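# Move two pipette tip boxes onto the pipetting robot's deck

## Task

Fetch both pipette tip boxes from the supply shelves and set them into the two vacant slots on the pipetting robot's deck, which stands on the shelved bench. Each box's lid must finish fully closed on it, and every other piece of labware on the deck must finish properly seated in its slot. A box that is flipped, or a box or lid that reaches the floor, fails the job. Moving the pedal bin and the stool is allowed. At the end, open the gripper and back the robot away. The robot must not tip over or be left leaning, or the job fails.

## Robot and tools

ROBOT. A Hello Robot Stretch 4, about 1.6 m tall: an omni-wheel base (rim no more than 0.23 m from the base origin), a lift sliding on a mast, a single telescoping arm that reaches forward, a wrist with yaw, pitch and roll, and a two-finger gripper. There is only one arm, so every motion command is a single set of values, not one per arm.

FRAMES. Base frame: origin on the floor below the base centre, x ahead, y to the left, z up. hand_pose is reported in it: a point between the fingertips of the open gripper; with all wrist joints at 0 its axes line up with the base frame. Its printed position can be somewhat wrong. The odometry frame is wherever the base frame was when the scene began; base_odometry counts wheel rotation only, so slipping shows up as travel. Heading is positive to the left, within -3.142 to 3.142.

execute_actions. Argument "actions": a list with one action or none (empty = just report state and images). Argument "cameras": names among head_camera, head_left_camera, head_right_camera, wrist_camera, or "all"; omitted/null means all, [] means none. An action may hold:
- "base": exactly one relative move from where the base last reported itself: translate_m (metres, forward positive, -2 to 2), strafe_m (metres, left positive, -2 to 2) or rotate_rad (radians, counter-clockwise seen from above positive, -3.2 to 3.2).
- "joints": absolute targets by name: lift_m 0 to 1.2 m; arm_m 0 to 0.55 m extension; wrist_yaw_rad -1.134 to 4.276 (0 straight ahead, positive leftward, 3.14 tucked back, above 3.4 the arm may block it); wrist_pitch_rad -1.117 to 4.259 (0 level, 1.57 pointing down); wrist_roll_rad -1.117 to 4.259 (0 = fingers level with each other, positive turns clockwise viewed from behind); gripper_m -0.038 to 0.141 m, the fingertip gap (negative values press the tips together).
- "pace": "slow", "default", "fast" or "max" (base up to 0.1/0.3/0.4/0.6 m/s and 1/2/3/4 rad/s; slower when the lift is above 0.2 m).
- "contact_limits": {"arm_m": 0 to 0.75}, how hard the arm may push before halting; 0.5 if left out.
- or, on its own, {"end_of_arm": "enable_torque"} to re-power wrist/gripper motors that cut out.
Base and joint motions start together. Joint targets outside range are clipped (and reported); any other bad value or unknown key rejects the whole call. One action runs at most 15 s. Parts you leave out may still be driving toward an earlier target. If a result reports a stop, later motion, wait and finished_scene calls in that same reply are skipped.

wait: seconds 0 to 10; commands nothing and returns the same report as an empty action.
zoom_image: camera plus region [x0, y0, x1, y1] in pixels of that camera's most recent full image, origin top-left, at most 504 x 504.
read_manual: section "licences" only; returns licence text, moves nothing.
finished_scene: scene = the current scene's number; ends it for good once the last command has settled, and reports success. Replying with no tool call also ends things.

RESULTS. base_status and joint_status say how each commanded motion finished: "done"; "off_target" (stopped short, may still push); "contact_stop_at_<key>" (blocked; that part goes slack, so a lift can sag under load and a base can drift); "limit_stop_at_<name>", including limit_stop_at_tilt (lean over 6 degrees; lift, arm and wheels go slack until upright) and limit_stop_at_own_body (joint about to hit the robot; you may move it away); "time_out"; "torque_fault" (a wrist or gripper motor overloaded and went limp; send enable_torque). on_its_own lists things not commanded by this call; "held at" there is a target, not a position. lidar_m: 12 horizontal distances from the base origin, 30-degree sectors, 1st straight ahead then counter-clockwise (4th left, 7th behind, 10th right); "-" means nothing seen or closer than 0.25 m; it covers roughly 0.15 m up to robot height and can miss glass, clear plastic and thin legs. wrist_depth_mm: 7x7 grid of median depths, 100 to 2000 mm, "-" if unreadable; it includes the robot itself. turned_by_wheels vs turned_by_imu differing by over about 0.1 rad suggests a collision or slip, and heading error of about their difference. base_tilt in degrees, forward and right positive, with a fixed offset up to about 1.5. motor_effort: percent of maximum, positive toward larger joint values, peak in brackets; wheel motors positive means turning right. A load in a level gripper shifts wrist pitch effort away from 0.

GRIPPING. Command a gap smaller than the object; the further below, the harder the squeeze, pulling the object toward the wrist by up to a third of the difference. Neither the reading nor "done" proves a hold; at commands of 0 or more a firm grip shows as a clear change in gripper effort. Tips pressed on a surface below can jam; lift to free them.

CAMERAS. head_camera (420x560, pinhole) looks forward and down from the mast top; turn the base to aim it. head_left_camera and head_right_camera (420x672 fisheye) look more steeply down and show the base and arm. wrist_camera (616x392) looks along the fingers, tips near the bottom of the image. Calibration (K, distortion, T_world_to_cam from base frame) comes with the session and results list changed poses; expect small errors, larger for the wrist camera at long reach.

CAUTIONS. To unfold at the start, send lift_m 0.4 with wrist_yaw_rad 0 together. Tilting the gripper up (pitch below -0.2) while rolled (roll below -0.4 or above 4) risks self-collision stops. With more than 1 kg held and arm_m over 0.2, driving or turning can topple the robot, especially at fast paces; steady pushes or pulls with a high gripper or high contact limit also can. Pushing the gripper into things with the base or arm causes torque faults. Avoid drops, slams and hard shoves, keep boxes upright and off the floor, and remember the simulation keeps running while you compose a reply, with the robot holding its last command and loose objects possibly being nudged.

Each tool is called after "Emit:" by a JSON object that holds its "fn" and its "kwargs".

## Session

Emit:
{"fn": "execute_actions", "kwargs": {"actions": []}}

Scene clock: 0.00 s.
base_odometry: x=+0.000 y=+0.000 heading=+0.000 (m, m, rad; odometry frame)
turned_by_wheels: +0.000 (rad since the last result)
turned_by_imu: +0.000 (rad since the last result)
base_tilt: forward=+0.6 right=+0.1 (deg)
lidar_m: 1.43 1.71 1.70 2.19 1.41 1.42 1.65 1.80 1.79 1.41 1.21 1.21
base_status: not commanded
joint_positions: lift_m=+0.190 arm_m=+0.000 wrist_yaw_rad=+3.185 wrist_pitch_rad=+0.018 wrist_roll_rad=+0.018 gripper_m=+0.057
joint_status: not commanded
motor_effort: lift_m=+19 arm_m=-1 wrist_yaw_rad=+1 wrist_pitch_rad=-5 wrist_roll_rad=+2 gripper_m=-2 wheel_0=+0 wheel_1=+0 wheel_2=+1 (%)
hand_pose: x=-0.1209 y=+0.0748 z=+0.3630 quat_wxyz=(-0.022, -0.009, +0.009, +1.000) (m; base frame)
wrist_depth_mm: - - 142 - - 1808 1576 / - - 139 - - 1537 1366 / - 106 138 - - 1808 1537 / - 123 139 - - 1708 1499 / 198 - - - 1808 1808 1537 / 206 1430 202 1499 209 1397 1336 / 206 904 917 140 960 1008 1042
pictures: head_camera, head_left_camera, head_right_camera, wrist_camera
camera_calibration (this result's frames):
wrist_camera: T_world_to_cam=[[-0.0772601, 0.996124, 0.0420448, -0.0897535], [-0.0387641, 0.0391378, -0.998482, 0.424467], [-0.996257, -0.0787726, 0.0355901, 0.09908], [0, 0, 0, 1]] pos_world=[0.108229, 0.0805978, 0.42407]
Images, in order (width x height): head_camera 420x560, head_left_camera 420x672, head_right_camera 420x672, wrist_camera 616x392.

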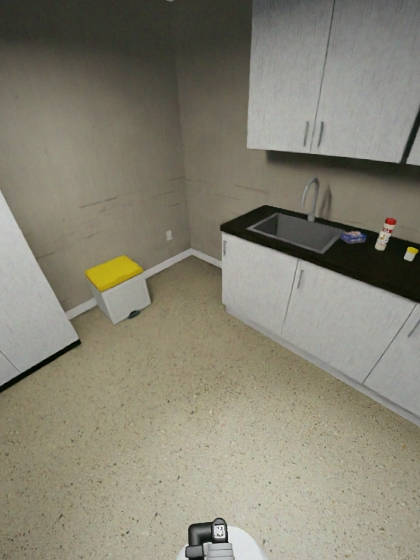

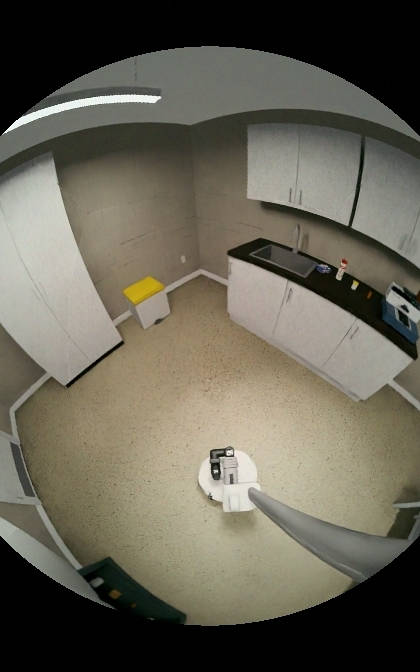

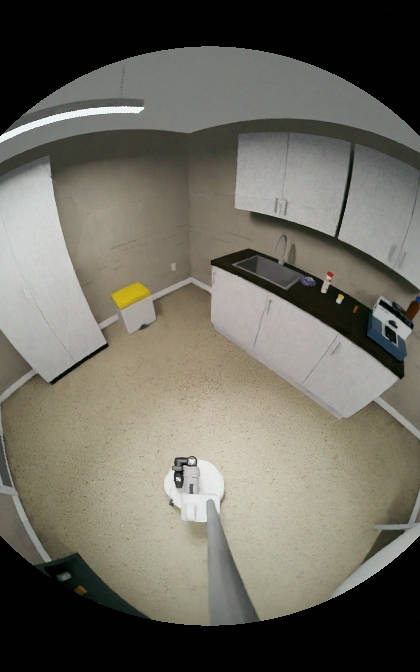

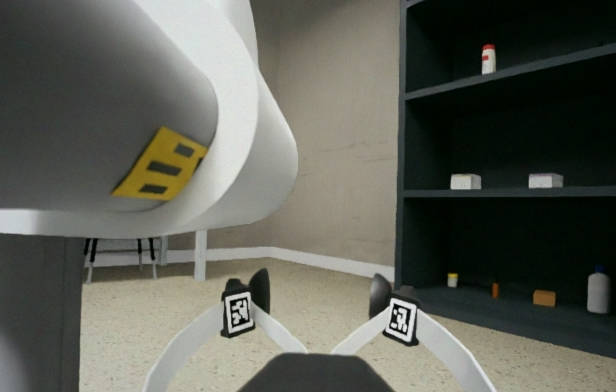

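Shelf normal is about 135° left.

Emit:
{"fn": "execute_actions", "kwargs": {"actions": [{"base":{"rotate_rad":2.34},"joints":{"lift_m":0.49,"wrist_yaw_rad":0,"wrist_pitch_rad":0.35,"gripper_m":0.14},"pace":"fast"}], "cameras": ["head_camera","wrist_camera"]}}

Scene clock: 2.83 s.
base_odometry: x=+0.000 y=+0.000 heading=+2.340 (m, m, rad; odometry frame)
turned_by_wheels: +2.340 (rad since the last result)
turned_by_imu: +2.366 (rad since the last result)
base_tilt: forward=+0.5 right=+0.1 (deg)
lidar_m: 1.40 1.45 1.88 1.82 1.90 1.27 1.22 1.26 1.78 1.71 1.78 1.97
base_status: done
joint_positions: lift_m=+0.490 arm_m=+0.000 wrist_yaw_rad=+0.000 wrist_pitch_rad=+0.352 wrist_roll_rad=+0.018 gripper_m=+0.140
joint_status: all done
motor_effort: lift_m=+24(25) arm_m=+0(1) wrist_yaw_rad=+0(6) wrist_pitch_rad=-5(6) wrist_roll_rad=+2(1) gripper_m=+0(4) wheel_0=-2(10) wheel_1=-1(10) wheel_2=-1(14) (%)
hand_pose: x=+0.4419 y=-0.0873 z=+0.5684 quat_wxyz=(+0.985, +0.009, +0.175, -0.001) (m; base frame)
wrist_depth_mm: 1205 1464 1464 1464 1499 1430 1430 / 1255 1499 1499 1499 1537 1499 1464 / 1281 1430 1618 1576 1618 1537 1537 / 1537 1661 1708 1661 1618 1661 1618 / 1366 1336 1366 1430 1537 1576 1576 / 1118 1098 216 1160 1160 208 1182 / 917 917 917 142 931 917 931
pictures: head_camera, wrist_camera
camera_calibration (this result's frames):
wrist_camera: T_world_to_cam=[[0.0459766, -0.998531, 0.0286544, -0.114498], [-0.292511, -0.0408848, -0.955388, 0.738397], [0.955156, 0.0355437, -0.293961, -0.0253633], [0, 0, 0, 1]] pos_world=[0.245479, -0.0832389, 0.701281]
Images, in order (width x height): head_camera 420x560, wrist_camera 616x392.

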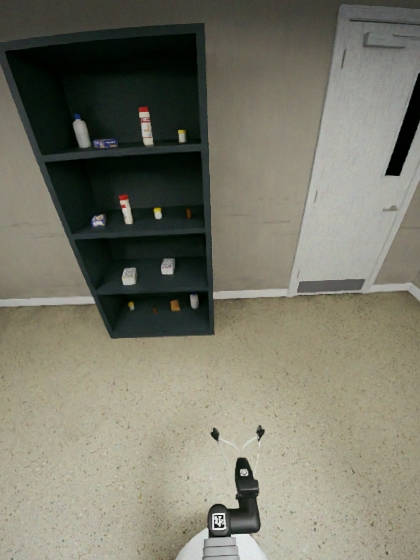

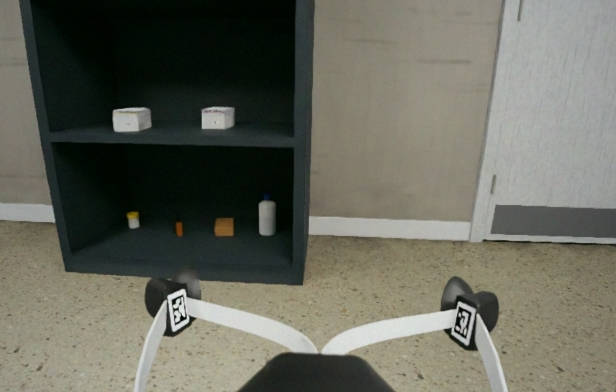

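Emit:
{"fn": "execute_actions", "kwargs": {"actions": [{"base":{"strafe_m":0.4},"pace":"max"}], "cameras": []}}

Emit:
{"fn": "execute_actions", "kwargs": {"actions": [{"base":{"translate_m":0.85},"pace":"max"}], "cameras": ["head_camera","wrist_camera"]}}

Scene clock: 5.73 s.
base_odometry: x=-0.288 y=-0.278 heading=+2.340 (m, m, rad; odometry frame)
turned_by_wheels: +0.000 (rad since the last result)
turned_by_imu: +0.002 (rad since the last result)
base_tilt: forward=+0.6 right=+0.2 (deg)
lidar_m: 1.39 1.46 1.45 1.41 1.48 1.94 1.21 1.28 1.79 2.11 2.21 1.46
base_status: done
joint_positions: lift_m=+0.490 arm_m=+0.000 wrist_yaw_rad=+0.000 wrist_pitch_rad=+0.352 wrist_roll_rad=+0.018 gripper_m=+0.140
joint_status: not commanded
motor_effort: lift_m=+24(24) arm_m=-1(0) wrist_yaw_rad=+1(0) wrist_pitch_rad=-5(5) wrist_roll_rad=+1(1) gripper_m=-1(1) wheel_0=+2(12) wheel_1=-1(13) wheel_2=+0(4) (%)
hand_pose: x=+0.4419 y=-0.0874 z=+0.5684 quat_wxyz=(+0.985, +0.009, +0.175, -0.002) (m; base frame)
wrist_depth_mm: 1537 1537 1366 1464 1336 1464 1464 / 1618 1576 1499 1537 1464 1499 1499 / 1661 1661 1308 1576 1430 1576 1537 / 1808 1708 1618 1661 1464 1618 1618 / 1499 1464 1397 1397 1366 1618 1618 / 1118 1078 216 1160 1160 208 1160 / 904 904 931 141 931 931 946
pictures: none
No camera images: the call's "cameras" was empty. Leave "cameras" out to get every camera's image.

Scene clock: 8.87 s.
base_odometry: x=-0.879 y=+0.333 heading=+2.340 (m, m, rad; odometry frame)
turned_by_wheels: +0.000 (rad since the last result)
turned_by_imu: -0.001 (rad since the last result)
base_tilt: forward=+0.7 right=+0.1 (deg)
lidar_m: 0.54 0.59 1.48 1.39 1.49 2.82 2.09 2.17 2.20 2.12 1.45 0.56
base_status: done
joint_positions: lift_m=+0.490 arm_m=+0.000 wrist_yaw_rad=+0.000 wrist_pitch_rad=+0.352 wrist_roll_rad=+0.018 gripper_m=+0.140
joint_status: not commanded
motor_effort: lift_m=+23(24) arm_m=-1(1) wrist_yaw_rad=+1(1) wrist_pitch_rad=-5(4) wrist_roll_rad=+1(2) gripper_m=-2(1) wheel_0=-1(6) wheel_1=+1(10) wheel_2=+1(15) (%)
hand_pose: x=+0.4419 y=-0.0874 z=+0.5684 quat_wxyz=(+0.985, +0.009, +0.175, -0.001) (m; base frame)
wrist_depth_mm: 647 707 699 699 691 676 480 / 661 750 732 723 715 699 466 / 654 778 768 750 750 691 462 / 430 452 549 512 569 569 462 / 366 362 366 373 375 377 379 / 683 878 216 878 353 210 427 / 676 798 820 141 707 564 455
pictures: head_camera, wrist_camera
camera_calibration (this result's frames):
wrist_camera: T_world_to_cam=[[0.045771, -0.998541, 0.0286544, -0.114464], [-0.292522, -0.0408247, -0.955387, 0.738447], [0.955163, 0.035347, -0.293964, -0.0253479], [0, 0, 0, 1]] pos_world=[0.245462, -0.0832542, 0.701331]
Images, in order (width x height): head_camera 420x560, wrist_camera 616x392.

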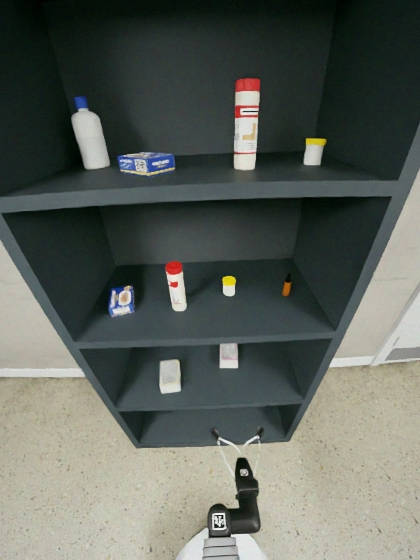

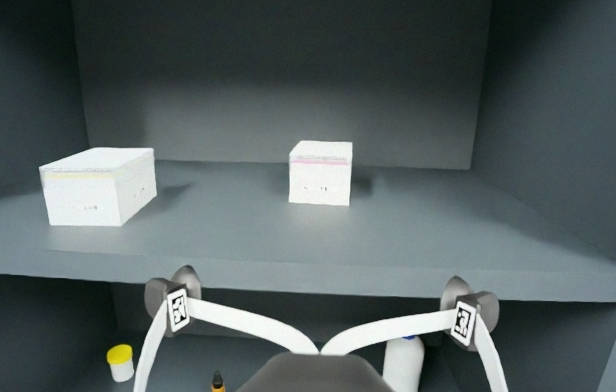

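Emit:
{"fn": "execute_actions", "kwargs": {"actions": [{"joints":{"arm_m":0.335,"lift_m":0.478}}], "cameras": ["wrist_camera"]}}

Scene clock: 12.10 s.
base_odometry: x=-0.879 y=+0.333 heading=+2.340 (m, m, rad; odometry frame)
turned_by_wheels: +0.000 (rad since the last result)
turned_by_imu: +0.001 (rad since the last result)
base_tilt: forward=+0.7 right=+0.1 (deg)
lidar_m: 0.54 0.58 1.51 1.40 1.47 2.82 2.09 2.18 2.20 2.12 1.47 0.56
base_status: not commanded
joint_positions: lift_m=+0.478 arm_m=+0.334 wrist_yaw_rad=+0.000 wrist_pitch_rad=+0.352 wrist_roll_rad=+0.018 gripper_m=+0.140
joint_status: all done
motor_effort: lift_m=+14(23) arm_m=+5(4) wrist_yaw_rad=+0(1) wrist_pitch_rad=-4(5) wrist_roll_rad=+2(2) gripper_m=-1(1) wheel_0=-1(1) wheel_1=+1(1) wheel_2=+1(2) (%)
hand_pose: x=+0.7759 y=-0.0874 z=+0.5572 quat_wxyz=(+0.985, +0.009, +0.175, -0.002) (m; base frame)
wrist_depth_mm: 410 404 399 394 392 387 384 / 427 421 418 410 407 404 404 / 445 442 436 433 427 427 418 / 462 455 452 442 442 442 436 / 325 332 336 196 304 349 353 / 244 236 194 190 186 208 259 / 200 200 202 141 198 201 209
pictures: wrist_camera
camera_calibration (this result's frames):
wrist_camera: T_world_to_cam=[[0.0457518, -0.998542, 0.0286562, -0.129418], [-0.29248, -0.0408192, -0.9554, 0.825378], [0.955177, 0.0353299, -0.293921, -0.347655], [0, 0, 0, 1]] pos_world=[0.579399, -0.0832556, 0.690092]
Images, in order (width x height): wrist_camera 616x392.

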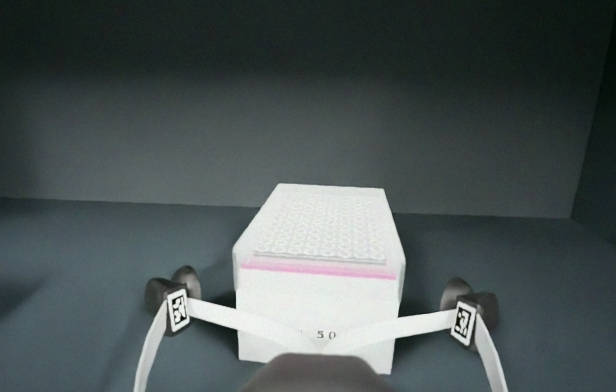

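Emit:
{"fn": "execute_actions", "kwargs": {"actions": [{"joints":{"arm_m":0.347,"lift_m":0.474,"gripper_m":0.02}}], "cameras": ["wrist_camera"]}}

Emit:
{"fn": "execute_actions", "kwargs": {"actions": [{"joints":{"lift_m":0.51},"pace":"slow"}], "cameras": ["wrist_camera"]}}

Scene clock: 15.00 s.
base_odometry: x=-0.879 y=+0.333 heading=+2.340 (m, m, rad; odometry frame)
turned_by_wheels: +0.000 (rad since the last result)
turned_by_imu: +0.001 (rad since the last result)
base_tilt: forward=+0.7 right=+0.1 (deg)
lidar_m: 0.53 0.57 1.54 1.39 1.47 2.80 2.07 2.16 2.18 2.11 1.49 0.58
base_status: not commanded
joint_positions: lift_m=+0.474 arm_m=+0.346 wrist_yaw_rad=+0.000 wrist_pitch_rad=+0.353 wrist_roll_rad=+0.018 gripper_m=+0.020
joint_status: all done
motor_effort: lift_m=+14(14) arm_m=+5(7) wrist_yaw_rad=+1(1) wrist_pitch_rad=-8(8) wrist_roll_rad=+2(1) gripper_m=-19(21) wheel_0=-1(1) wheel_1=+0(1) wheel_2=+1(1) (%)
hand_pose: x=+0.7877 y=-0.0874 z=+0.5528 quat_wxyz=(+0.984, +0.009, +0.176, -0.002) (m; base frame)
wrist_depth_mm: 399 394 389 384 382 377 373 / 418 410 407 402 394 392 387 / 433 430 424 421 415 407 404 / 449 442 436 264 427 427 421 / 314 320 306 172 202 338 340 / 236 241 172 166 163 250 251 / 192 185 181 169 172 168 203
pictures: wrist_camera
camera_calibration (this result's frames):
wrist_camera: T_world_to_cam=[[0.0456941, -0.998546, 0.0285979, -0.129784], [-0.29371, -0.0407918, -0.955024, 0.825448], [0.954802, 0.0352395, -0.295146, -0.359277], [0, 0, 0, 1]] pos_world=[0.59141, -0.0832626, 0.685995]
Images, in order (width x height): wrist_camera 616x392.

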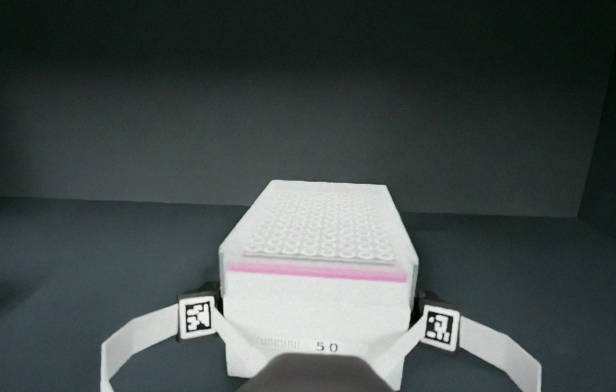

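Scene clock: 16.13 s.
base_odometry: x=-0.879 y=+0.333 heading=+2.340 (m, m, rad; odometry frame)
turned_by_wheels: +0.000 (rad since the last result)
turned_by_imu: +0.000 (rad since the last result)
base_tilt: forward=+0.7 right=+0.1 (deg)
lidar_m: 0.54 0.58 1.52 1.40 1.47 2.81 2.09 2.17 2.19 2.14 1.48 0.57
base_status: not commanded
joint_positions: lift_m=+0.510 arm_m=+0.346 wrist_yaw_rad=+0.000 wrist_pitch_rad=+0.353 wrist_roll_rad=+0.018 gripper_m=+0.020
joint_status: all done
motor_effort: lift_m=+25(26) arm_m=+5(5) wrist_yaw_rad=+1(1) wrist_pitch_rad=-8(10) wrist_roll_rad=+2(1) gripper_m=-20(20) wheel_0=-1(1) wheel_1=+1(1) wheel_2=+1(1) (%)
hand_pose: x=+0.7877 y=-0.0874 z=+0.5879 quat_wxyz=(+0.984, +0.009, +0.176, -0.002) (m; base frame)
wrist_depth_mm: 397 394 389 387 379 377 375 / 415 410 407 402 399 392 389 / 436 430 424 421 415 410 407 / 459 452 445 264 433 427 424 / 389 397 377 172 203 415 418 / 293 297 172 166 164 310 307 / 238 229 223 169 172 168 255
pictures: wrist_camera
camera_calibration (this result's frames):
wrist_camera: T_world_to_cam=[[0.0456989, -0.998546, 0.0285902, -0.130785], [-0.293872, -0.0407918, -0.954974, 0.859026], [0.954752, 0.0352394, -0.295309, -0.348779], [0, 0, 0, 1]] pos_world=[0.591418, -0.0832626, 0.72109]
Images, in order (width x height): wrist_camera 616x392.

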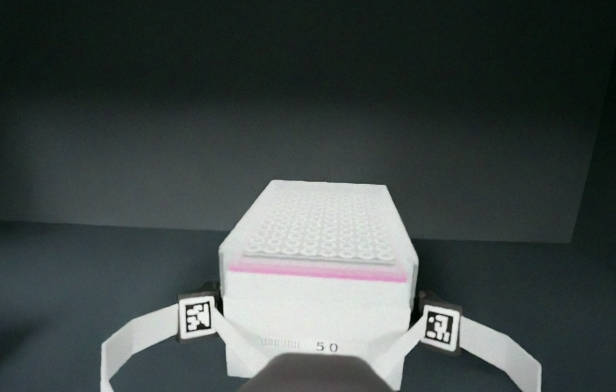

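Emit:
{"fn": "execute_actions", "kwargs": {"actions": [{"base":{"translate_m":-0.3},"joints":{"arm_m":0.0},"pace":"fast"}], "cameras": []}}

Emit:
{"fn": "execute_actions", "kwargs": {"actions": [{"base":{"rotate_rad":1.55},"joints":{"lift_m":0.8}}], "cameras": ["wrist_camera","head_camera"]}}

Scene clock: 19.37 s.
base_odometry: x=-0.670 y=+0.117 heading=+2.340 (m, m, rad; odometry frame)
turned_by_wheels: +0.000 (rad since the last result)
turned_by_imu: +0.001 (rad since the last result)
base_tilt: forward=+0.6 right=+0.2 (deg)
lidar_m: 0.50 0.90 1.44 1.40 1.47 2.52 1.78 1.86 2.19 2.11 1.84 0.88
base_status: done
joint_positions: lift_m=+0.510 arm_m=+0.001 wrist_yaw_rad=+0.000 wrist_pitch_rad=+0.354 wrist_roll_rad=+0.018 gripper_m=+0.020
joint_status: all done
motor_effort: lift_m=+25(25) arm_m=-4(7) wrist_yaw_rad=+2(1) wrist_pitch_rad=-8(9) wrist_roll_rad=+1(2) gripper_m=-20(20) wheel_0=+0(5) wheel_1=-1(9) wheel_2=-2(17) (%)
hand_pose: x=+0.4424 y=-0.0875 z=+0.5879 quat_wxyz=(+0.984, +0.009, +0.176, -0.002) (m; base frame)
wrist_depth_mm: 654 931 976 976 946 691 946 / 668 960 1025 1008 991 691 991 / 683 904 1042 1025 1025 699 1042 / 691 732 707 264 683 640 1098 / 759 991 1160 172 203 788 1138 / 1042 866 172 165 164 723 1182 / 891 809 778 169 172 168 976
pictures: none
No camera images: the call's "cameras" was empty. Leave "cameras" out to get every camera's image.

Scene clock: 21.60 s.
base_odometry: x=-0.670 y=+0.117 heading=-2.394 (m, m, rad; odometry frame)
turned_by_wheels: +1.549 (rad since the last result)
turned_by_imu: +1.566 (rad since the last result)
base_tilt: forward=+0.6 right=+0.1 (deg)
lidar_m: 1.38 1.44 2.51 1.77 1.86 2.22 2.13 1.87 0.88 0.85 0.89 1.45
base_status: done
joint_positions: lift_m=+0.800 arm_m=+0.001 wrist_yaw_rad=+0.000 wrist_pitch_rad=+0.353 wrist_roll_rad=+0.018 gripper_m=+0.020
joint_status: all done
motor_effort: lift_m=+25(26) arm_m=-5(5) wrist_yaw_rad=+0(0) wrist_pitch_rad=-9(9) wrist_roll_rad=+2(1) gripper_m=-20(21) wheel_0=-3(6) wheel_1=-2(9) wheel_2=-3(12) (%)
hand_pose: x=+0.4425 y=-0.0874 z=+0.8779 quat_wxyz=(+0.984, +0.009, +0.176, -0.001) (m; base frame)
wrist_depth_mm: 1756 1618 1336 1308 1708 1661 1708 / 1863 1863 1756 1756 1756 1756 1708 / 1708 1336 1366 1336 1808 1863 1808 / - - - 264 1205 1921 1756 / - - - 172 202 - 1808 / 1499 1618 172 165 163 1661 1576 / 1281 1229 1205 169 172 168 1366
pictures: head_camera, wrist_camera
camera_calibration (this result's frames):
wrist_camera: T_world_to_cam=[[0.045916, -0.998536, 0.0285822, -0.123331], [-0.293958, -0.0408516, -0.954945, 1.03454], [0.954715, 0.0354452, -0.295404, 0.0665478], [0, 0, 0, 1]] pos_world=[0.246241, -0.0832468, 1.01111]
Images, in order (width x height): head_camera 420x560, wrist_camera 616x392.

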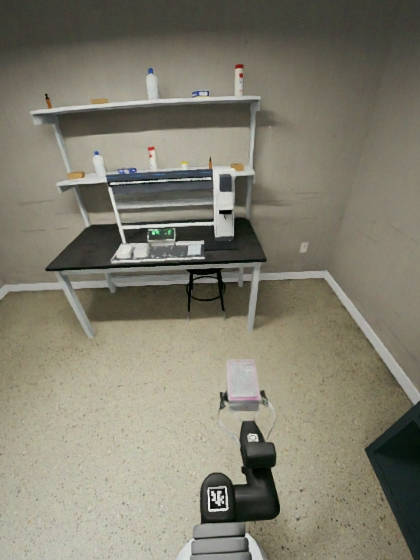

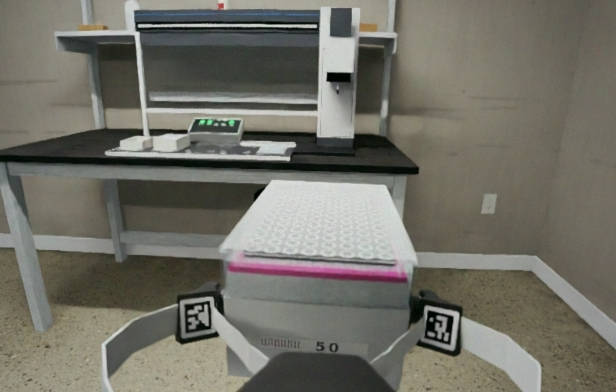

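Emit:
{"fn": "execute_actions", "kwargs": {"actions": [{"base":{"strafe_m":0.42},"joints":{"lift_m":0.76,"wrist_yaw_rad":0.03},"pace":"fast"}], "cameras": []}}

Emit:
{"fn": "execute_actions", "kwargs": {"actions": [{"base":{"translate_m":0.78},"joints":{"arm_m":0.1},"pace":"fast"}], "cameras": ["wrist_camera","head_camera"]}}

Scene clock: 25.00 s.
base_odometry: x=-0.385 y=-0.191 heading=-2.394 (m, m, rad; odometry frame)
turned_by_wheels: +0.000 (rad since the last result)
turned_by_imu: +0.002 (rad since the last result)
base_tilt: forward=+0.7 right=+0.2 (deg)
lidar_m: 0.49 1.46 2.06 1.34 1.40 1.97 2.12 2.22 1.33 1.27 1.33 1.46
base_status: done
joint_positions: lift_m=+0.760 arm_m=+0.001 wrist_yaw_rad=+0.030 wrist_pitch_rad=+0.354 wrist_roll_rad=+0.018 gripper_m=+0.020
joint_status: all done
motor_effort: lift_m=+15(23) arm_m=-4(5) wrist_yaw_rad=+1(6) wrist_pitch_rad=-10(10) wrist_roll_rad=+2(1) gripper_m=-18(19) wheel_0=+0(10) wheel_1=-3(13) wheel_2=+0(1) (%)
hand_pose: x=+0.4450 y=-0.0793 z=+0.8387 quat_wxyz=(+0.984, +0.006, +0.176, +0.013) (m; base frame)
wrist_depth_mm: 1756 1808 1661 1336 1308 1255 1708 / 1921 1863 1863 1808 1708 1308 1756 / - 1921 1281 1229 1336 1336 1808 / - - - 264 1397 1863 1863 / - - - 172 203 - 1921 / 1537 1430 172 166 163 1537 1576 / 1255 1205 1160 169 172 168 1308
pictures: none
No camera images: the call's "cameras" was empty. Leave "cameras" out to get every camera's image.

Scene clock: 28.33 s.
base_odometry: x=-0.957 y=-0.721 heading=-2.394 (m, m, rad; odometry frame)
turned_by_wheels: +0.000 (rad since the last result)
turned_by_imu: -0.001 (rad since the last result)
base_tilt: forward=+0.6 right=+0.1 (deg)
lidar_m: 0.60 0.64 0.88 1.74 1.43 1.99 2.90 2.49 1.34 1.33 0.87 0.65
base_status: done
joint_positions: lift_m=+0.760 arm_m=+0.099 wrist_yaw_rad=+0.030 wrist_pitch_rad=+0.353 wrist_roll_rad=+0.018 gripper_m=+0.020
joint_status: all done
motor_effort: lift_m=+16(15) arm_m=+5(8) wrist_yaw_rad=+1(2) wrist_pitch_rad=-8(9) wrist_roll_rad=+2(2) gripper_m=-20(21) wheel_0=+0(5) wheel_1=+0(9) wheel_2=+0(17) (%)
hand_pose: x=+0.5432 y=-0.0792 z=+0.8387 quat_wxyz=(+0.984, +0.006, +0.176, +0.013) (m; base frame)
wrist_depth_mm: 991 991 976 960 946 931 917 / 1042 1025 1008 991 960 960 946 / 1060 1060 1042 580 1008 991 991 / 654 661 668 264 530 707 647 / 413 394 382 172 203 442 442 / 347 336 172 166 163 330 330 / 1205 392 382 169 172 168 306
pictures: head_camera, wrist_camera
camera_calibration (this result's frames):
wrist_camera: T_world_to_cam=[[0.0757313, -0.996719, 0.0285832, -0.134773], [-0.292582, -0.049616, -0.954952, 1.02559], [0.953237, 0.0639569, -0.295379, -0.0384514], [0, 0, 0, 1]] pos_world=[0.346929, -0.0809856, 0.971885]
Images, in order (width x height): head_camera 420x560, wrist_camera 616x392.

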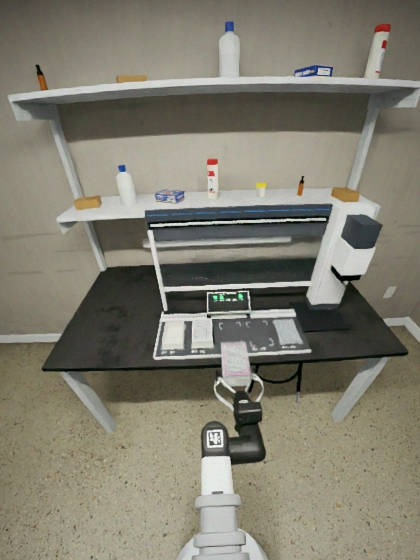

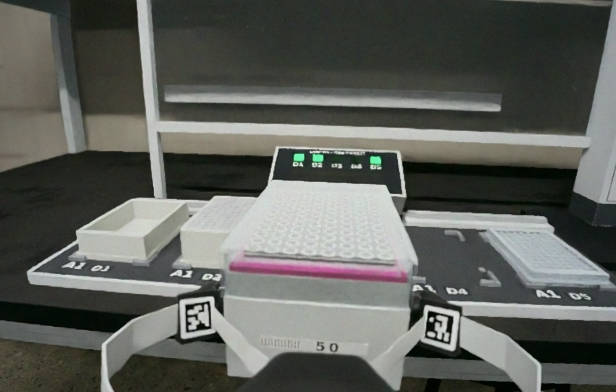

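Emit:
{"fn": "execute_actions", "kwargs": {"actions": [{"base":{"strafe_m":-0.008},"joints":{"lift_m":0.73,"arm_m":0.31}}], "cameras": ["wrist_camera"]}}

Emit:
{"fn": "execute_actions", "kwargs": {"actions": [{"joints":{"lift_m":0.719},"pace":"slow"}], "cameras": ["wrist_camera","head_camera"]}}

Emit:
{"fn": "zoom_image", "kwargs": {"camera": "head_camera", "region": [180, 295, 290, 365]}}

Scene clock: 31.17 s.
base_odometry: x=-0.962 y=-0.716 heading=-2.394 (m, m, rad; odometry frame)
turned_by_wheels: +0.000 (rad since the last result)
turned_by_imu: +0.001 (rad since the last result)
base_tilt: forward=+0.6 right=+0.1 (deg)
lidar_m: 0.60 0.63 0.89 1.77 1.44 1.97 2.93 2.47 1.32 1.30 0.89 0.64
base_status: done
joint_positions: lift_m=+0.730 arm_m=+0.309 wrist_yaw_rad=+0.030 wrist_pitch_rad=+0.353 wrist_roll_rad=+0.018 gripper_m=+0.020
joint_status: all done
motor_effort: lift_m=+15(15) arm_m=+5(6) wrist_yaw_rad=+0(2) wrist_pitch_rad=-9(9) wrist_roll_rad=+2(1) gripper_m=-20(21) wheel_0=+1(11) wheel_1=-1(8) wheel_2=+0(5) (%)
hand_pose: x=+0.7532 y=-0.0792 z=+0.8088 quat_wxyz=(+0.984, +0.006, +0.176, +0.013) (m; base frame)
wrist_depth_mm: 809 798 778 768 759 750 732 / 831 820 798 788 768 768 759 / 809 798 384 379 809 798 778 / 504 564 477 264 336 603 615 / 298 264 265 172 203 373 399 / 195 198 172 165 164 277 276 / 177 173 200 168 172 168 223
pictures: wrist_camera
camera_calibration (this result's frames):
wrist_camera: T_world_to_cam=[[0.0757544, -0.996717, 0.0285868, -0.149833], [-0.292508, -0.0496214, -0.954975, 1.05841], [0.953258, 0.0639816, -0.295307, -0.24753], [0, 0, 0, 1]] pos_world=[0.556903, -0.0809838, 0.941937]
Images, in order (width x height): wrist_camera 616x392.

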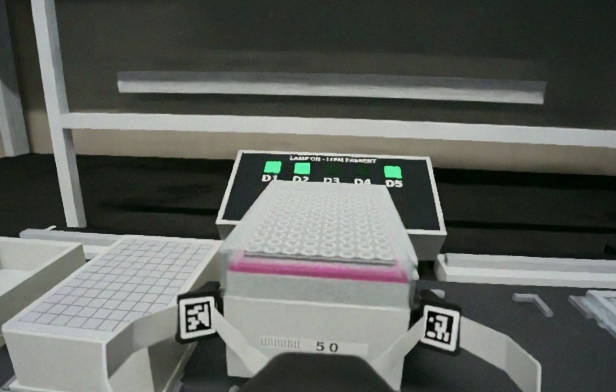

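Scene clock: 31.93 s.
base_odometry: x=-0.962 y=-0.716 heading=-2.394 (m, m, rad; odometry frame)
turned_by_wheels: +0.000 (rad since the last result)
turned_by_imu: +0.000 (rad since the last result)
base_tilt: forward=+0.6 right=+0.1 (deg)
lidar_m: 0.62 0.64 0.89 1.73 1.44 1.98 2.92 2.51 1.32 1.30 0.87 0.62
base_status: not commanded
joint_positions: lift_m=+0.719 arm_m=+0.309 wrist_yaw_rad=+0.030 wrist_pitch_rad=+0.353 wrist_roll_rad=+0.018 gripper_m=+0.020
joint_status: all done
motor_effort: lift_m=+15(14) arm_m=+5(5) wrist_yaw_rad=+1(0) wrist_pitch_rad=-9(10) wrist_roll_rad=+1(2) gripper_m=-21(22) wheel_0=+1(1) wheel_1=-1(1) wheel_2=+0(0) (%)
hand_pose: x=+0.7532 y=-0.0792 z=+0.7978 quat_wxyz=(+0.984, +0.006, +0.176, +0.013) (m; base frame)
wrist_depth_mm: 798 809 788 768 759 750 732 / 842 809 759 798 778 750 759 / 788 854 842 370 364 809 798 / 473 525 449 264 324 569 574 / 272 239 249 172 203 320 315 / 177 179 172 166 164 257 256 / 177 172 186 169 172 168 209
pictures: head_camera, wrist_camera
camera_calibration (this result's frames):
wrist_camera: T_world_to_cam=[[0.0757545, -0.996717, 0.0285862, -0.149519], [-0.292522, -0.0496218, -0.95497, 1.04793], [0.953253, 0.0639812, -0.295321, -0.250757], [0, 0, 0, 1]] pos_world=[0.556905, -0.0809838, 0.930963]
Images, in order (width x height): head_camera 420x560, wrist_camera 616x392.

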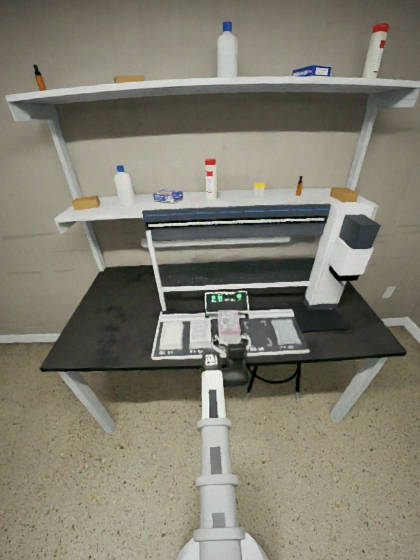

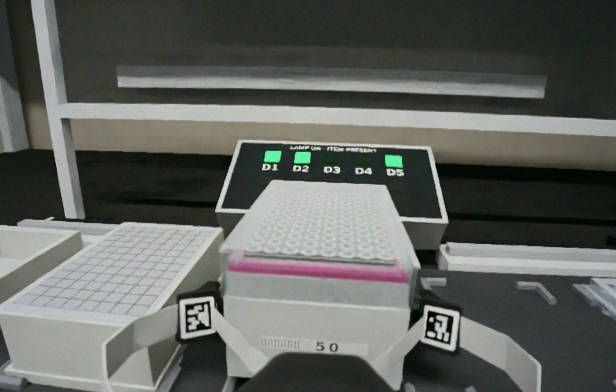

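Region (180, 295, 290, 365) of head_camera's 420x560 image, scaled by 4.582, with more detail than that image has; it fills the top 321 rows of this view, and the rest is white.

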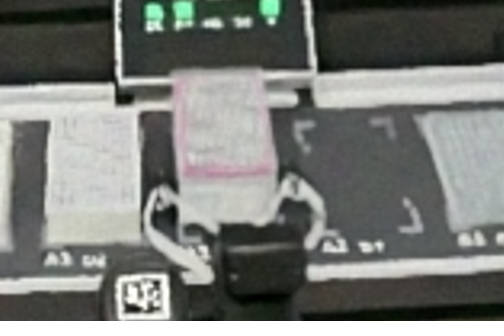

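Emit:
{"fn": "zoom_image", "kwargs": {"camera": "wrist_camera", "region": [150, 320, 480, 392]}}

Region (150, 320, 480, 392) of wrist_camera's 616x392 image, scaled by 1.527; it fills the top 110 rows of this view, and the rest is white.

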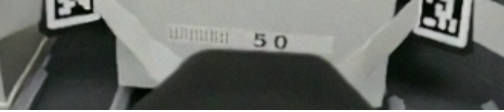

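Emit:
{"fn": "execute_actions", "kwargs": {"actions": [{"base":{"strafe_m":-0.002},"joints":{"arm_m":0.305},"pace":"slow"}], "cameras": []}}

Emit:
{"fn": "execute_actions", "kwargs": {"actions": [{"joints":{"lift_m":0.711},"pace":"slow"}], "cameras": ["wrist_camera"]}}

Scene clock: 37.70 s.
base_odometry: x=-0.963 y=-0.714 heading=-2.394 (m, m, rad; odometry frame)
turned_by_wheels: +0.000 (rad since the last result)
turned_by_imu: +0.001 (rad since the last result)
base_tilt: forward=+0.6 right=+0.1 (deg)
lidar_m: 0.60 0.62 0.90 1.73 1.45 1.98 2.91 2.49 1.29 1.33 0.89 0.65
base_status: done
joint_positions: lift_m=+0.719 arm_m=+0.306 wrist_yaw_rad=+0.030 wrist_pitch_rad=+0.353 wrist_roll_rad=+0.018 gripper_m=+0.020
joint_status: all done
motor_effort: lift_m=+15(15) arm_m=-5(6) wrist_yaw_rad=+1(0) wrist_pitch_rad=-10(9) wrist_roll_rad=+2(1) gripper_m=-22(21) wheel_0=+2(4) wheel_1=-2(2) wheel_2=+0(0) (%)
hand_pose: x=+0.7500 y=-0.0792 z=+0.7978 quat_wxyz=(+0.984, +0.006, +0.176, +0.013) (m; base frame)
wrist_depth_mm: 798 798 788 768 768 750 741 / 842 809 759 788 778 759 759 / 768 866 750 370 368 809 809 / 473 525 349 264 325 564 569 / 273 239 255 172 203 322 320 / 177 179 172 166 164 257 257 / 181 177 186 169 172 168 208
pictures: none
No camera images: the call's "cameras" was empty. Leave "cameras" out to get every camera's image.

Scene clock: 38.40 s.
base_odometry: x=-0.963 y=-0.714 heading=-2.394 (m, m, rad; odometry frame)
turned_by_wheels: +0.000 (rad since the last result)
turned_by_imu: +0.000 (rad since the last result)
base_tilt: forward=+0.6 right=+0.1 (deg)
lidar_m: 0.60 0.66 0.89 1.77 1.44 1.97 2.91 2.47 1.31 1.31 0.89 0.63
base_status: not commanded
joint_positions: lift_m=+0.711 arm_m=+0.306 wrist_yaw_rad=+0.030 wrist_pitch_rad=+0.350 wrist_roll_rad=+0.018 gripper_m=+0.020
joint_status: all done
motor_effort: lift_m=+13(14) arm_m=-5(5) wrist_yaw_rad=+2(1) wrist_pitch_rad=+0(10) wrist_roll_rad=+1(1) gripper_m=-21(21) wheel_0=+2(2) wheel_1=-2(2) wheel_2=+0(0) (%)
hand_pose: x=+0.7503 y=-0.0793 z=+0.7908 quat_wxyz=(+0.985, +0.006, +0.174, +0.013) (m; base frame)
wrist_depth_mm: 809 809 778 778 759 750 741 / 842 820 759 741 741 768 759 / 831 854 842 373 366 820 798 / 477 512 345 255 319 559 564 / 253 227 246 173 202 322 319 / 175 171 172 165 163 249 249 / 179 176 180 169 172 168 200
pictures: wrist_camera
camera_calibration (this result's frames):
wrist_camera: T_world_to_cam=[[0.0752486, -0.996751, 0.0287329, -0.148937], [-0.289465, -0.0494085, -0.955913, 1.03883], [0.954226, 0.0636139, -0.292242, -0.253208], [0, 0, 0, 1]] pos_world=[0.553529, -0.0810189, 0.92331]
Images, in order (width x height): wrist_camera 616x392.

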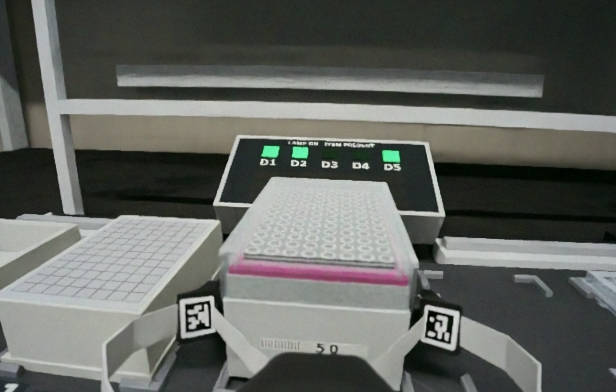

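Emit:
{"fn": "execute_actions", "kwargs": {"actions": [{"joints":{"lift_m":0.712,"arm_m":0.284,"gripper_m":0.093},"pace":"slow"}], "cameras": ["wrist_camera"]}}

Scene clock: 41.90 s.
base_odometry: x=-0.963 y=-0.714 heading=-2.394 (m, m, rad; odometry frame)
turned_by_wheels: +0.000 (rad since the last result)
turned_by_imu: +0.001 (rad since the last result)
base_tilt: forward=+0.7 right=+0.1 (deg)
lidar_m: 0.61 0.63 0.91 1.75 1.44 1.98 2.94 2.48 1.31 1.32 0.86 0.64
base_status: not commanded
joint_positions: lift_m=+0.712 arm_m=+0.285 wrist_yaw_rad=+0.029 wrist_pitch_rad=+0.351 wrist_roll_rad=+0.018 gripper_m=+0.093
joint_status: all done
motor_effort: lift_m=+24(24) arm_m=-4(7) wrist_yaw_rad=+4(5) wrist_pitch_rad=-1(9) wrist_roll_rad=+3(3) gripper_m=-1(21) wheel_0=+1(2) wheel_1=-2(2) wheel_2=+0(0) (%)
hand_pose: x=+0.7289 y=-0.0795 z=+0.7907 quat_wxyz=(+0.985, +0.006, +0.175, +0.013) (m; base frame)
wrist_depth_mm: 820 820 809 788 788 768 759 / 854 831 778 768 750 778 778 / 831 866 854 392 387 842 820 / 480 512 362 273 336 554 569 / 248 226 247 185 224 330 327 / 198 192 186 182 181 249 249 / 190 190 191 140 186 190 201
pictures: wrist_camera
camera_calibration (this result's frames):
wrist_camera: T_world_to_cam=[[0.0747179, -0.996786, 0.0288798, -0.147234], [-0.290131, -0.0494375, -0.955709, 1.03293], [0.954066, 0.0630297, -0.292892, -0.232276], [0, 0, 0, 1]] pos_world=[0.532291, -0.0810547, 0.923398]
Images, in order (width x height): wrist_camera 616x392.

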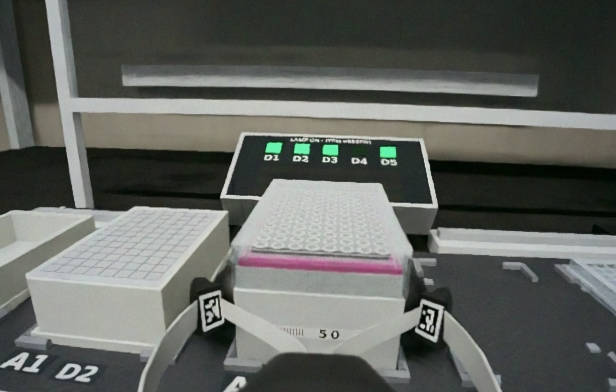

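Emit:
{"fn": "execute_actions", "kwargs": {"actions": [{"joints":{"lift_m":0.715,"arm_m":0.297},"pace":"slow","contact_limits":{"arm_m":0.15}}], "cameras": []}}

Emit:
{"fn": "execute_actions", "kwargs": {"actions": [{"joints":{"arm_m":0.155,"wrist_yaw_rad":-0.03}}], "cameras": ["wrist_camera"]}}

Emit:
{"fn": "zoom_image", "kwargs": {"camera": "wrist_camera", "region": [100, 130, 430, 300]}}

Scene clock: 43.63 s.
base_odometry: x=-0.963 y=-0.714 heading=-2.394 (m, m, rad; odometry frame)
turned_by_wheels: +0.000 (rad since the last result)
turned_by_imu: +0.000 (rad since the last result)
base_tilt: forward=+0.7 right=+0.1 (deg)
lidar_m: 0.61 0.64 0.88 1.77 1.45 1.96 2.92 2.50 1.30 1.32 0.90 0.63
base_status: not commanded
joint_positions: lift_m=+0.715 arm_m=+0.296 wrist_yaw_rad=+0.027 wrist_pitch_rad=+0.353 wrist_roll_rad=+0.018 gripper_m=+0.093
joint_status: all done
motor_effort: lift_m=+24(25) arm_m=+7(7) wrist_yaw_rad=+10(10) wrist_pitch_rad=-8(8) wrist_roll_rad=+3(3) gripper_m=-1(2) wheel_0=+1(1) wheel_1=-2(2) wheel_2=+0(0) (%)
contact_limits: arm_m 0.15
hand_pose: x=+0.7395 y=-0.0801 z=+0.7930 quat_wxyz=(+0.984, +0.006, +0.176, +0.012) (m; base frame)
wrist_depth_mm: 820 809 788 788 768 759 750 / 842 831 759 759 732 778 778 / 820 866 866 382 377 820 820 / 459 512 343 330 327 554 564 / 250 229 249 180 285 325 327 / 186 185 176 172 172 250 251 / 190 187 186 142 180 191 203
pictures: none
No camera images: the call's "cameras" was empty. Leave "cameras" out to get every camera's image.

Scene clock: 45.10 s.
base_odometry: x=-0.963 y=-0.714 heading=-2.394 (m, m, rad; odometry frame)
turned_by_wheels: +0.000 (rad since the last result)
turned_by_imu: +0.000 (rad since the last result)
base_tilt: forward=+0.6 right=+0.2 (deg)
lidar_m: 0.61 0.64 0.88 1.76 1.45 1.99 2.91 2.48 1.32 1.31 0.88 0.65
base_status: not commanded
joint_positions: lift_m=+0.715 arm_m=+0.156 wrist_yaw_rad=-0.030 wrist_pitch_rad=+0.352 wrist_roll_rad=+0.018 gripper_m=+0.093
joint_status: all done
motor_effort: lift_m=+24(24) arm_m=-5(7) wrist_yaw_rad=+0(16) wrist_pitch_rad=-4(8) wrist_roll_rad=+2(2) gripper_m=-1(3) wheel_0=+2(2) wheel_1=-2(2) wheel_2=+0(0) (%)
hand_pose: x=+0.5948 y=-0.0955 z=+0.7934 quat_wxyz=(+0.984, +0.011, +0.175, -0.016) (m; base frame)
wrist_depth_mm: 917 917 904 904 904 904 904 / 960 891 891 891 891 931 931 / 931 842 854 496 931 960 525 / 421 377 349 303 469 477 500 / 317 317 315 303 336 340 343 / 260 264 198 271 218 272 273 / 699 314 314 141 309 259 283
pictures: wrist_camera
camera_calibration (this result's frames):
wrist_camera: T_world_to_cam=[[0.0156662, -0.999462, 0.0287986, -0.118327], [-0.29364, -0.0321309, -0.955376, 0.999251], [0.955788, 0.0065107, -0.293986, -0.108107], [0, 0, 0, 1]] pos_world=[0.398602, -0.0854522, 0.926286]
Images, in order (width x height): wrist_camera 616x392.

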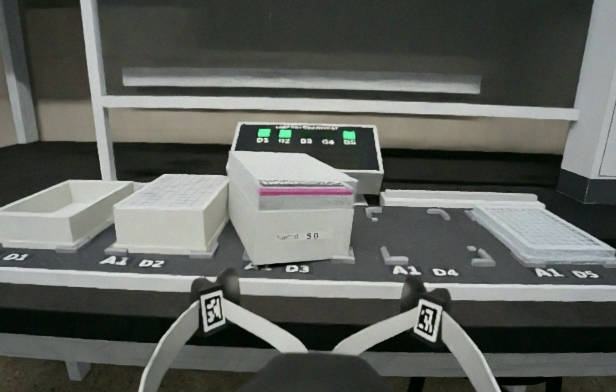

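Region (100, 130, 430, 300) of wrist_camera's 616x392 image, scaled by 1.527; it fills the top 260 rows of this view, and the rest is white.

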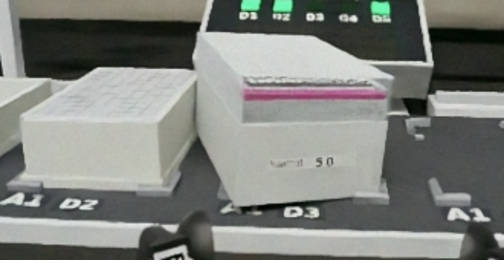

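Emit:
{"fn": "execute_actions", "kwargs": {"actions": [{"base":{"strafe_m":-0.115},"joints":{"wrist_yaw_rad":0.37,"gripper_m":0.10,"arm_m":0.19,"lift_m":0.718}}], "cameras": ["wrist_camera","head_camera"]}}

Emit:
{"fn": "zoom_image", "kwargs": {"camera": "head_camera", "region": [140, 295, 270, 385]}}

Scene clock: 51.27 s.
base_odometry: x=-1.042 y=-0.630 heading=-2.394 (m, m, rad; odometry frame)
turned_by_wheels: +0.000 (rad since the last result)
turned_by_imu: +0.001 (rad since the last result)
base_tilt: forward=+0.6 right=+0.1 (deg)
lidar_m: 0.61 0.65 0.88 1.82 1.57 2.12 2.92 1.63 1.19 1.20 0.89 0.62
base_status: done
joint_positions: lift_m=+0.718 arm_m=+0.189 wrist_yaw_rad=+0.370 wrist_pitch_rad=+0.352 wrist_roll_rad=+0.018 gripper_m=+0.100
joint_status: all done
motor_effort: lift_m=+24(25) arm_m=+5(7) wrist_yaw_rad=+1(21) wrist_pitch_rad=-6(10) wrist_roll_rad=+2(2) gripper_m=-1(2) wheel_0=+0(10) wheel_1=+2(8) wheel_2=-2(3) (%)
hand_pose: x=+0.6441 y=+0.0164 z=+0.7963 quat_wxyz=(+0.968, -0.024, +0.174, +0.180) (m; base frame)
wrist_depth_mm: 1308 1182 1008 931 842 778 723 / 1397 1229 1042 904 842 778 732 / 1464 1098 1042 891 449 798 768 / 521 413 359 277 399 512 574 / 345 329 314 256 303 345 345 / 866 279 198 253 231 256 256 / 1205 1138 237 142 212 202 206
pictures: head_camera, wrist_camera
camera_calibration (this result's frames):
wrist_camera: T_world_to_cam=[[0.403594, -0.914486, 0.0287749, -0.258576], [-0.258182, -0.144004, -0.955304, 0.999063], [0.877755, 0.378125, -0.294223, -0.110692], [0, 0, 0, 1]] pos_world=[0.459461, -0.0507396, 0.929281]
Images, in order (width x height): head_camera 420x560, wrist_camera 616x392.

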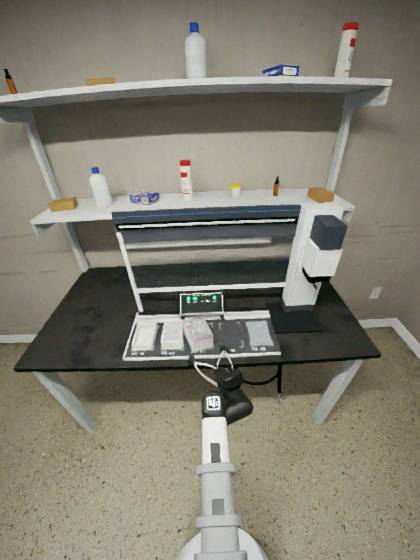

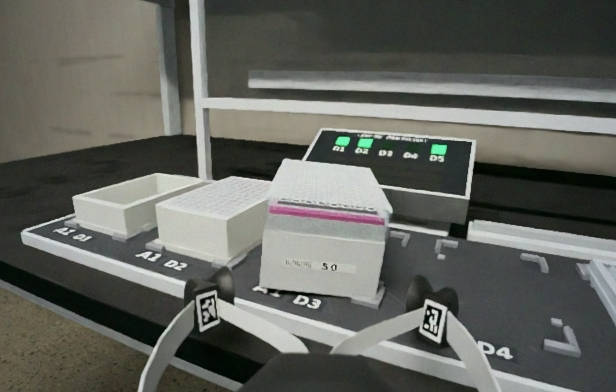

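Region (140, 295, 270, 385) of head_camera's 420x560 image, scaled by 3.877, with more detail than that image has; it fills the top 349 rows of this view, and the rest is white.

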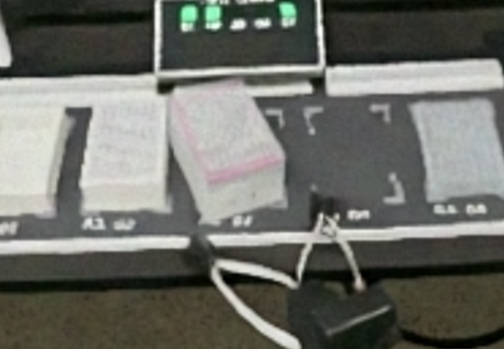

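Emit:
{"fn": "execute_actions", "kwargs": {"actions": [{"base":{"strafe_m":0.015},"joints":{"arm_m":0.24},"pace":"slow","contact_limits":{"arm_m":0.15}}], "cameras": ["wrist_camera"]}}

Scene clock: 53.57 s.
base_odometry: x=-1.031 y=-0.641 heading=-2.394 (m, m, rad; odometry frame)
turned_by_wheels: +0.000 (rad since the last result)
turned_by_imu: +0.001 (rad since the last result)
base_tilt: forward=+0.7 right=+0.1 (deg)
lidar_m: 0.61 0.63 0.91 1.80 1.55 2.10 2.93 1.68 1.20 1.21 0.88 0.64
base_status: done
joint_positions: lift_m=+0.718 arm_m=+0.239 wrist_yaw_rad=+0.370 wrist_pitch_rad=+0.352 wrist_roll_rad=+0.018 gripper_m=+0.100
joint_status: all done
motor_effort: lift_m=+24(24) arm_m=+5(6) wrist_yaw_rad=+1(1) wrist_pitch_rad=-6(6) wrist_roll_rad=+3(2) gripper_m=+0(2) wheel_0=-3(8) wheel_1=+4(9) wheel_2=+0(1) (%)
contact_limits: arm_m 0.15
hand_pose: x=+0.6941 y=+0.0164 z=+0.7963 quat_wxyz=(+0.968, -0.024, +0.174, +0.180) (m; base frame)
wrist_depth_mm: 1255 1118 960 878 798 741 676 / 1336 1160 991 866 809 732 691 / 1366 1042 878 904 413 387 723 / 517 415 364 278 357 357 580 / 312 282 258 205 303 334 314 / 260 249 200 209 207 256 257 / 230 213 209 142 200 199 207
pictures: wrist_camera
camera_calibration (this result's frames):
wrist_camera: T_world_to_cam=[[0.403623, -0.914473, 0.0287753, -0.278757], [-0.258169, -0.144009, -0.955306, 1.01196], [0.877745, 0.378155, -0.294214, -0.15456], [0, 0, 0, 1]] pos_world=[0.509435, -0.0507365, 0.929282]
Images, in order (width x height): wrist_camera 616x392.

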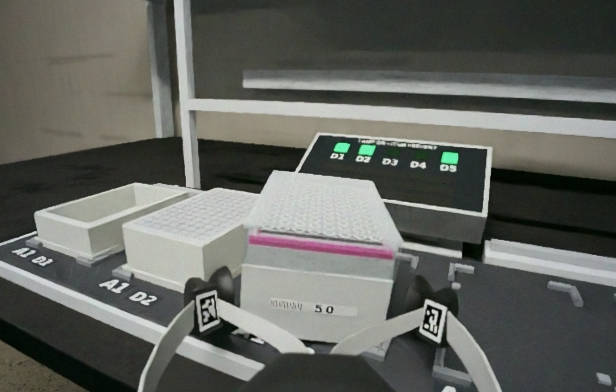

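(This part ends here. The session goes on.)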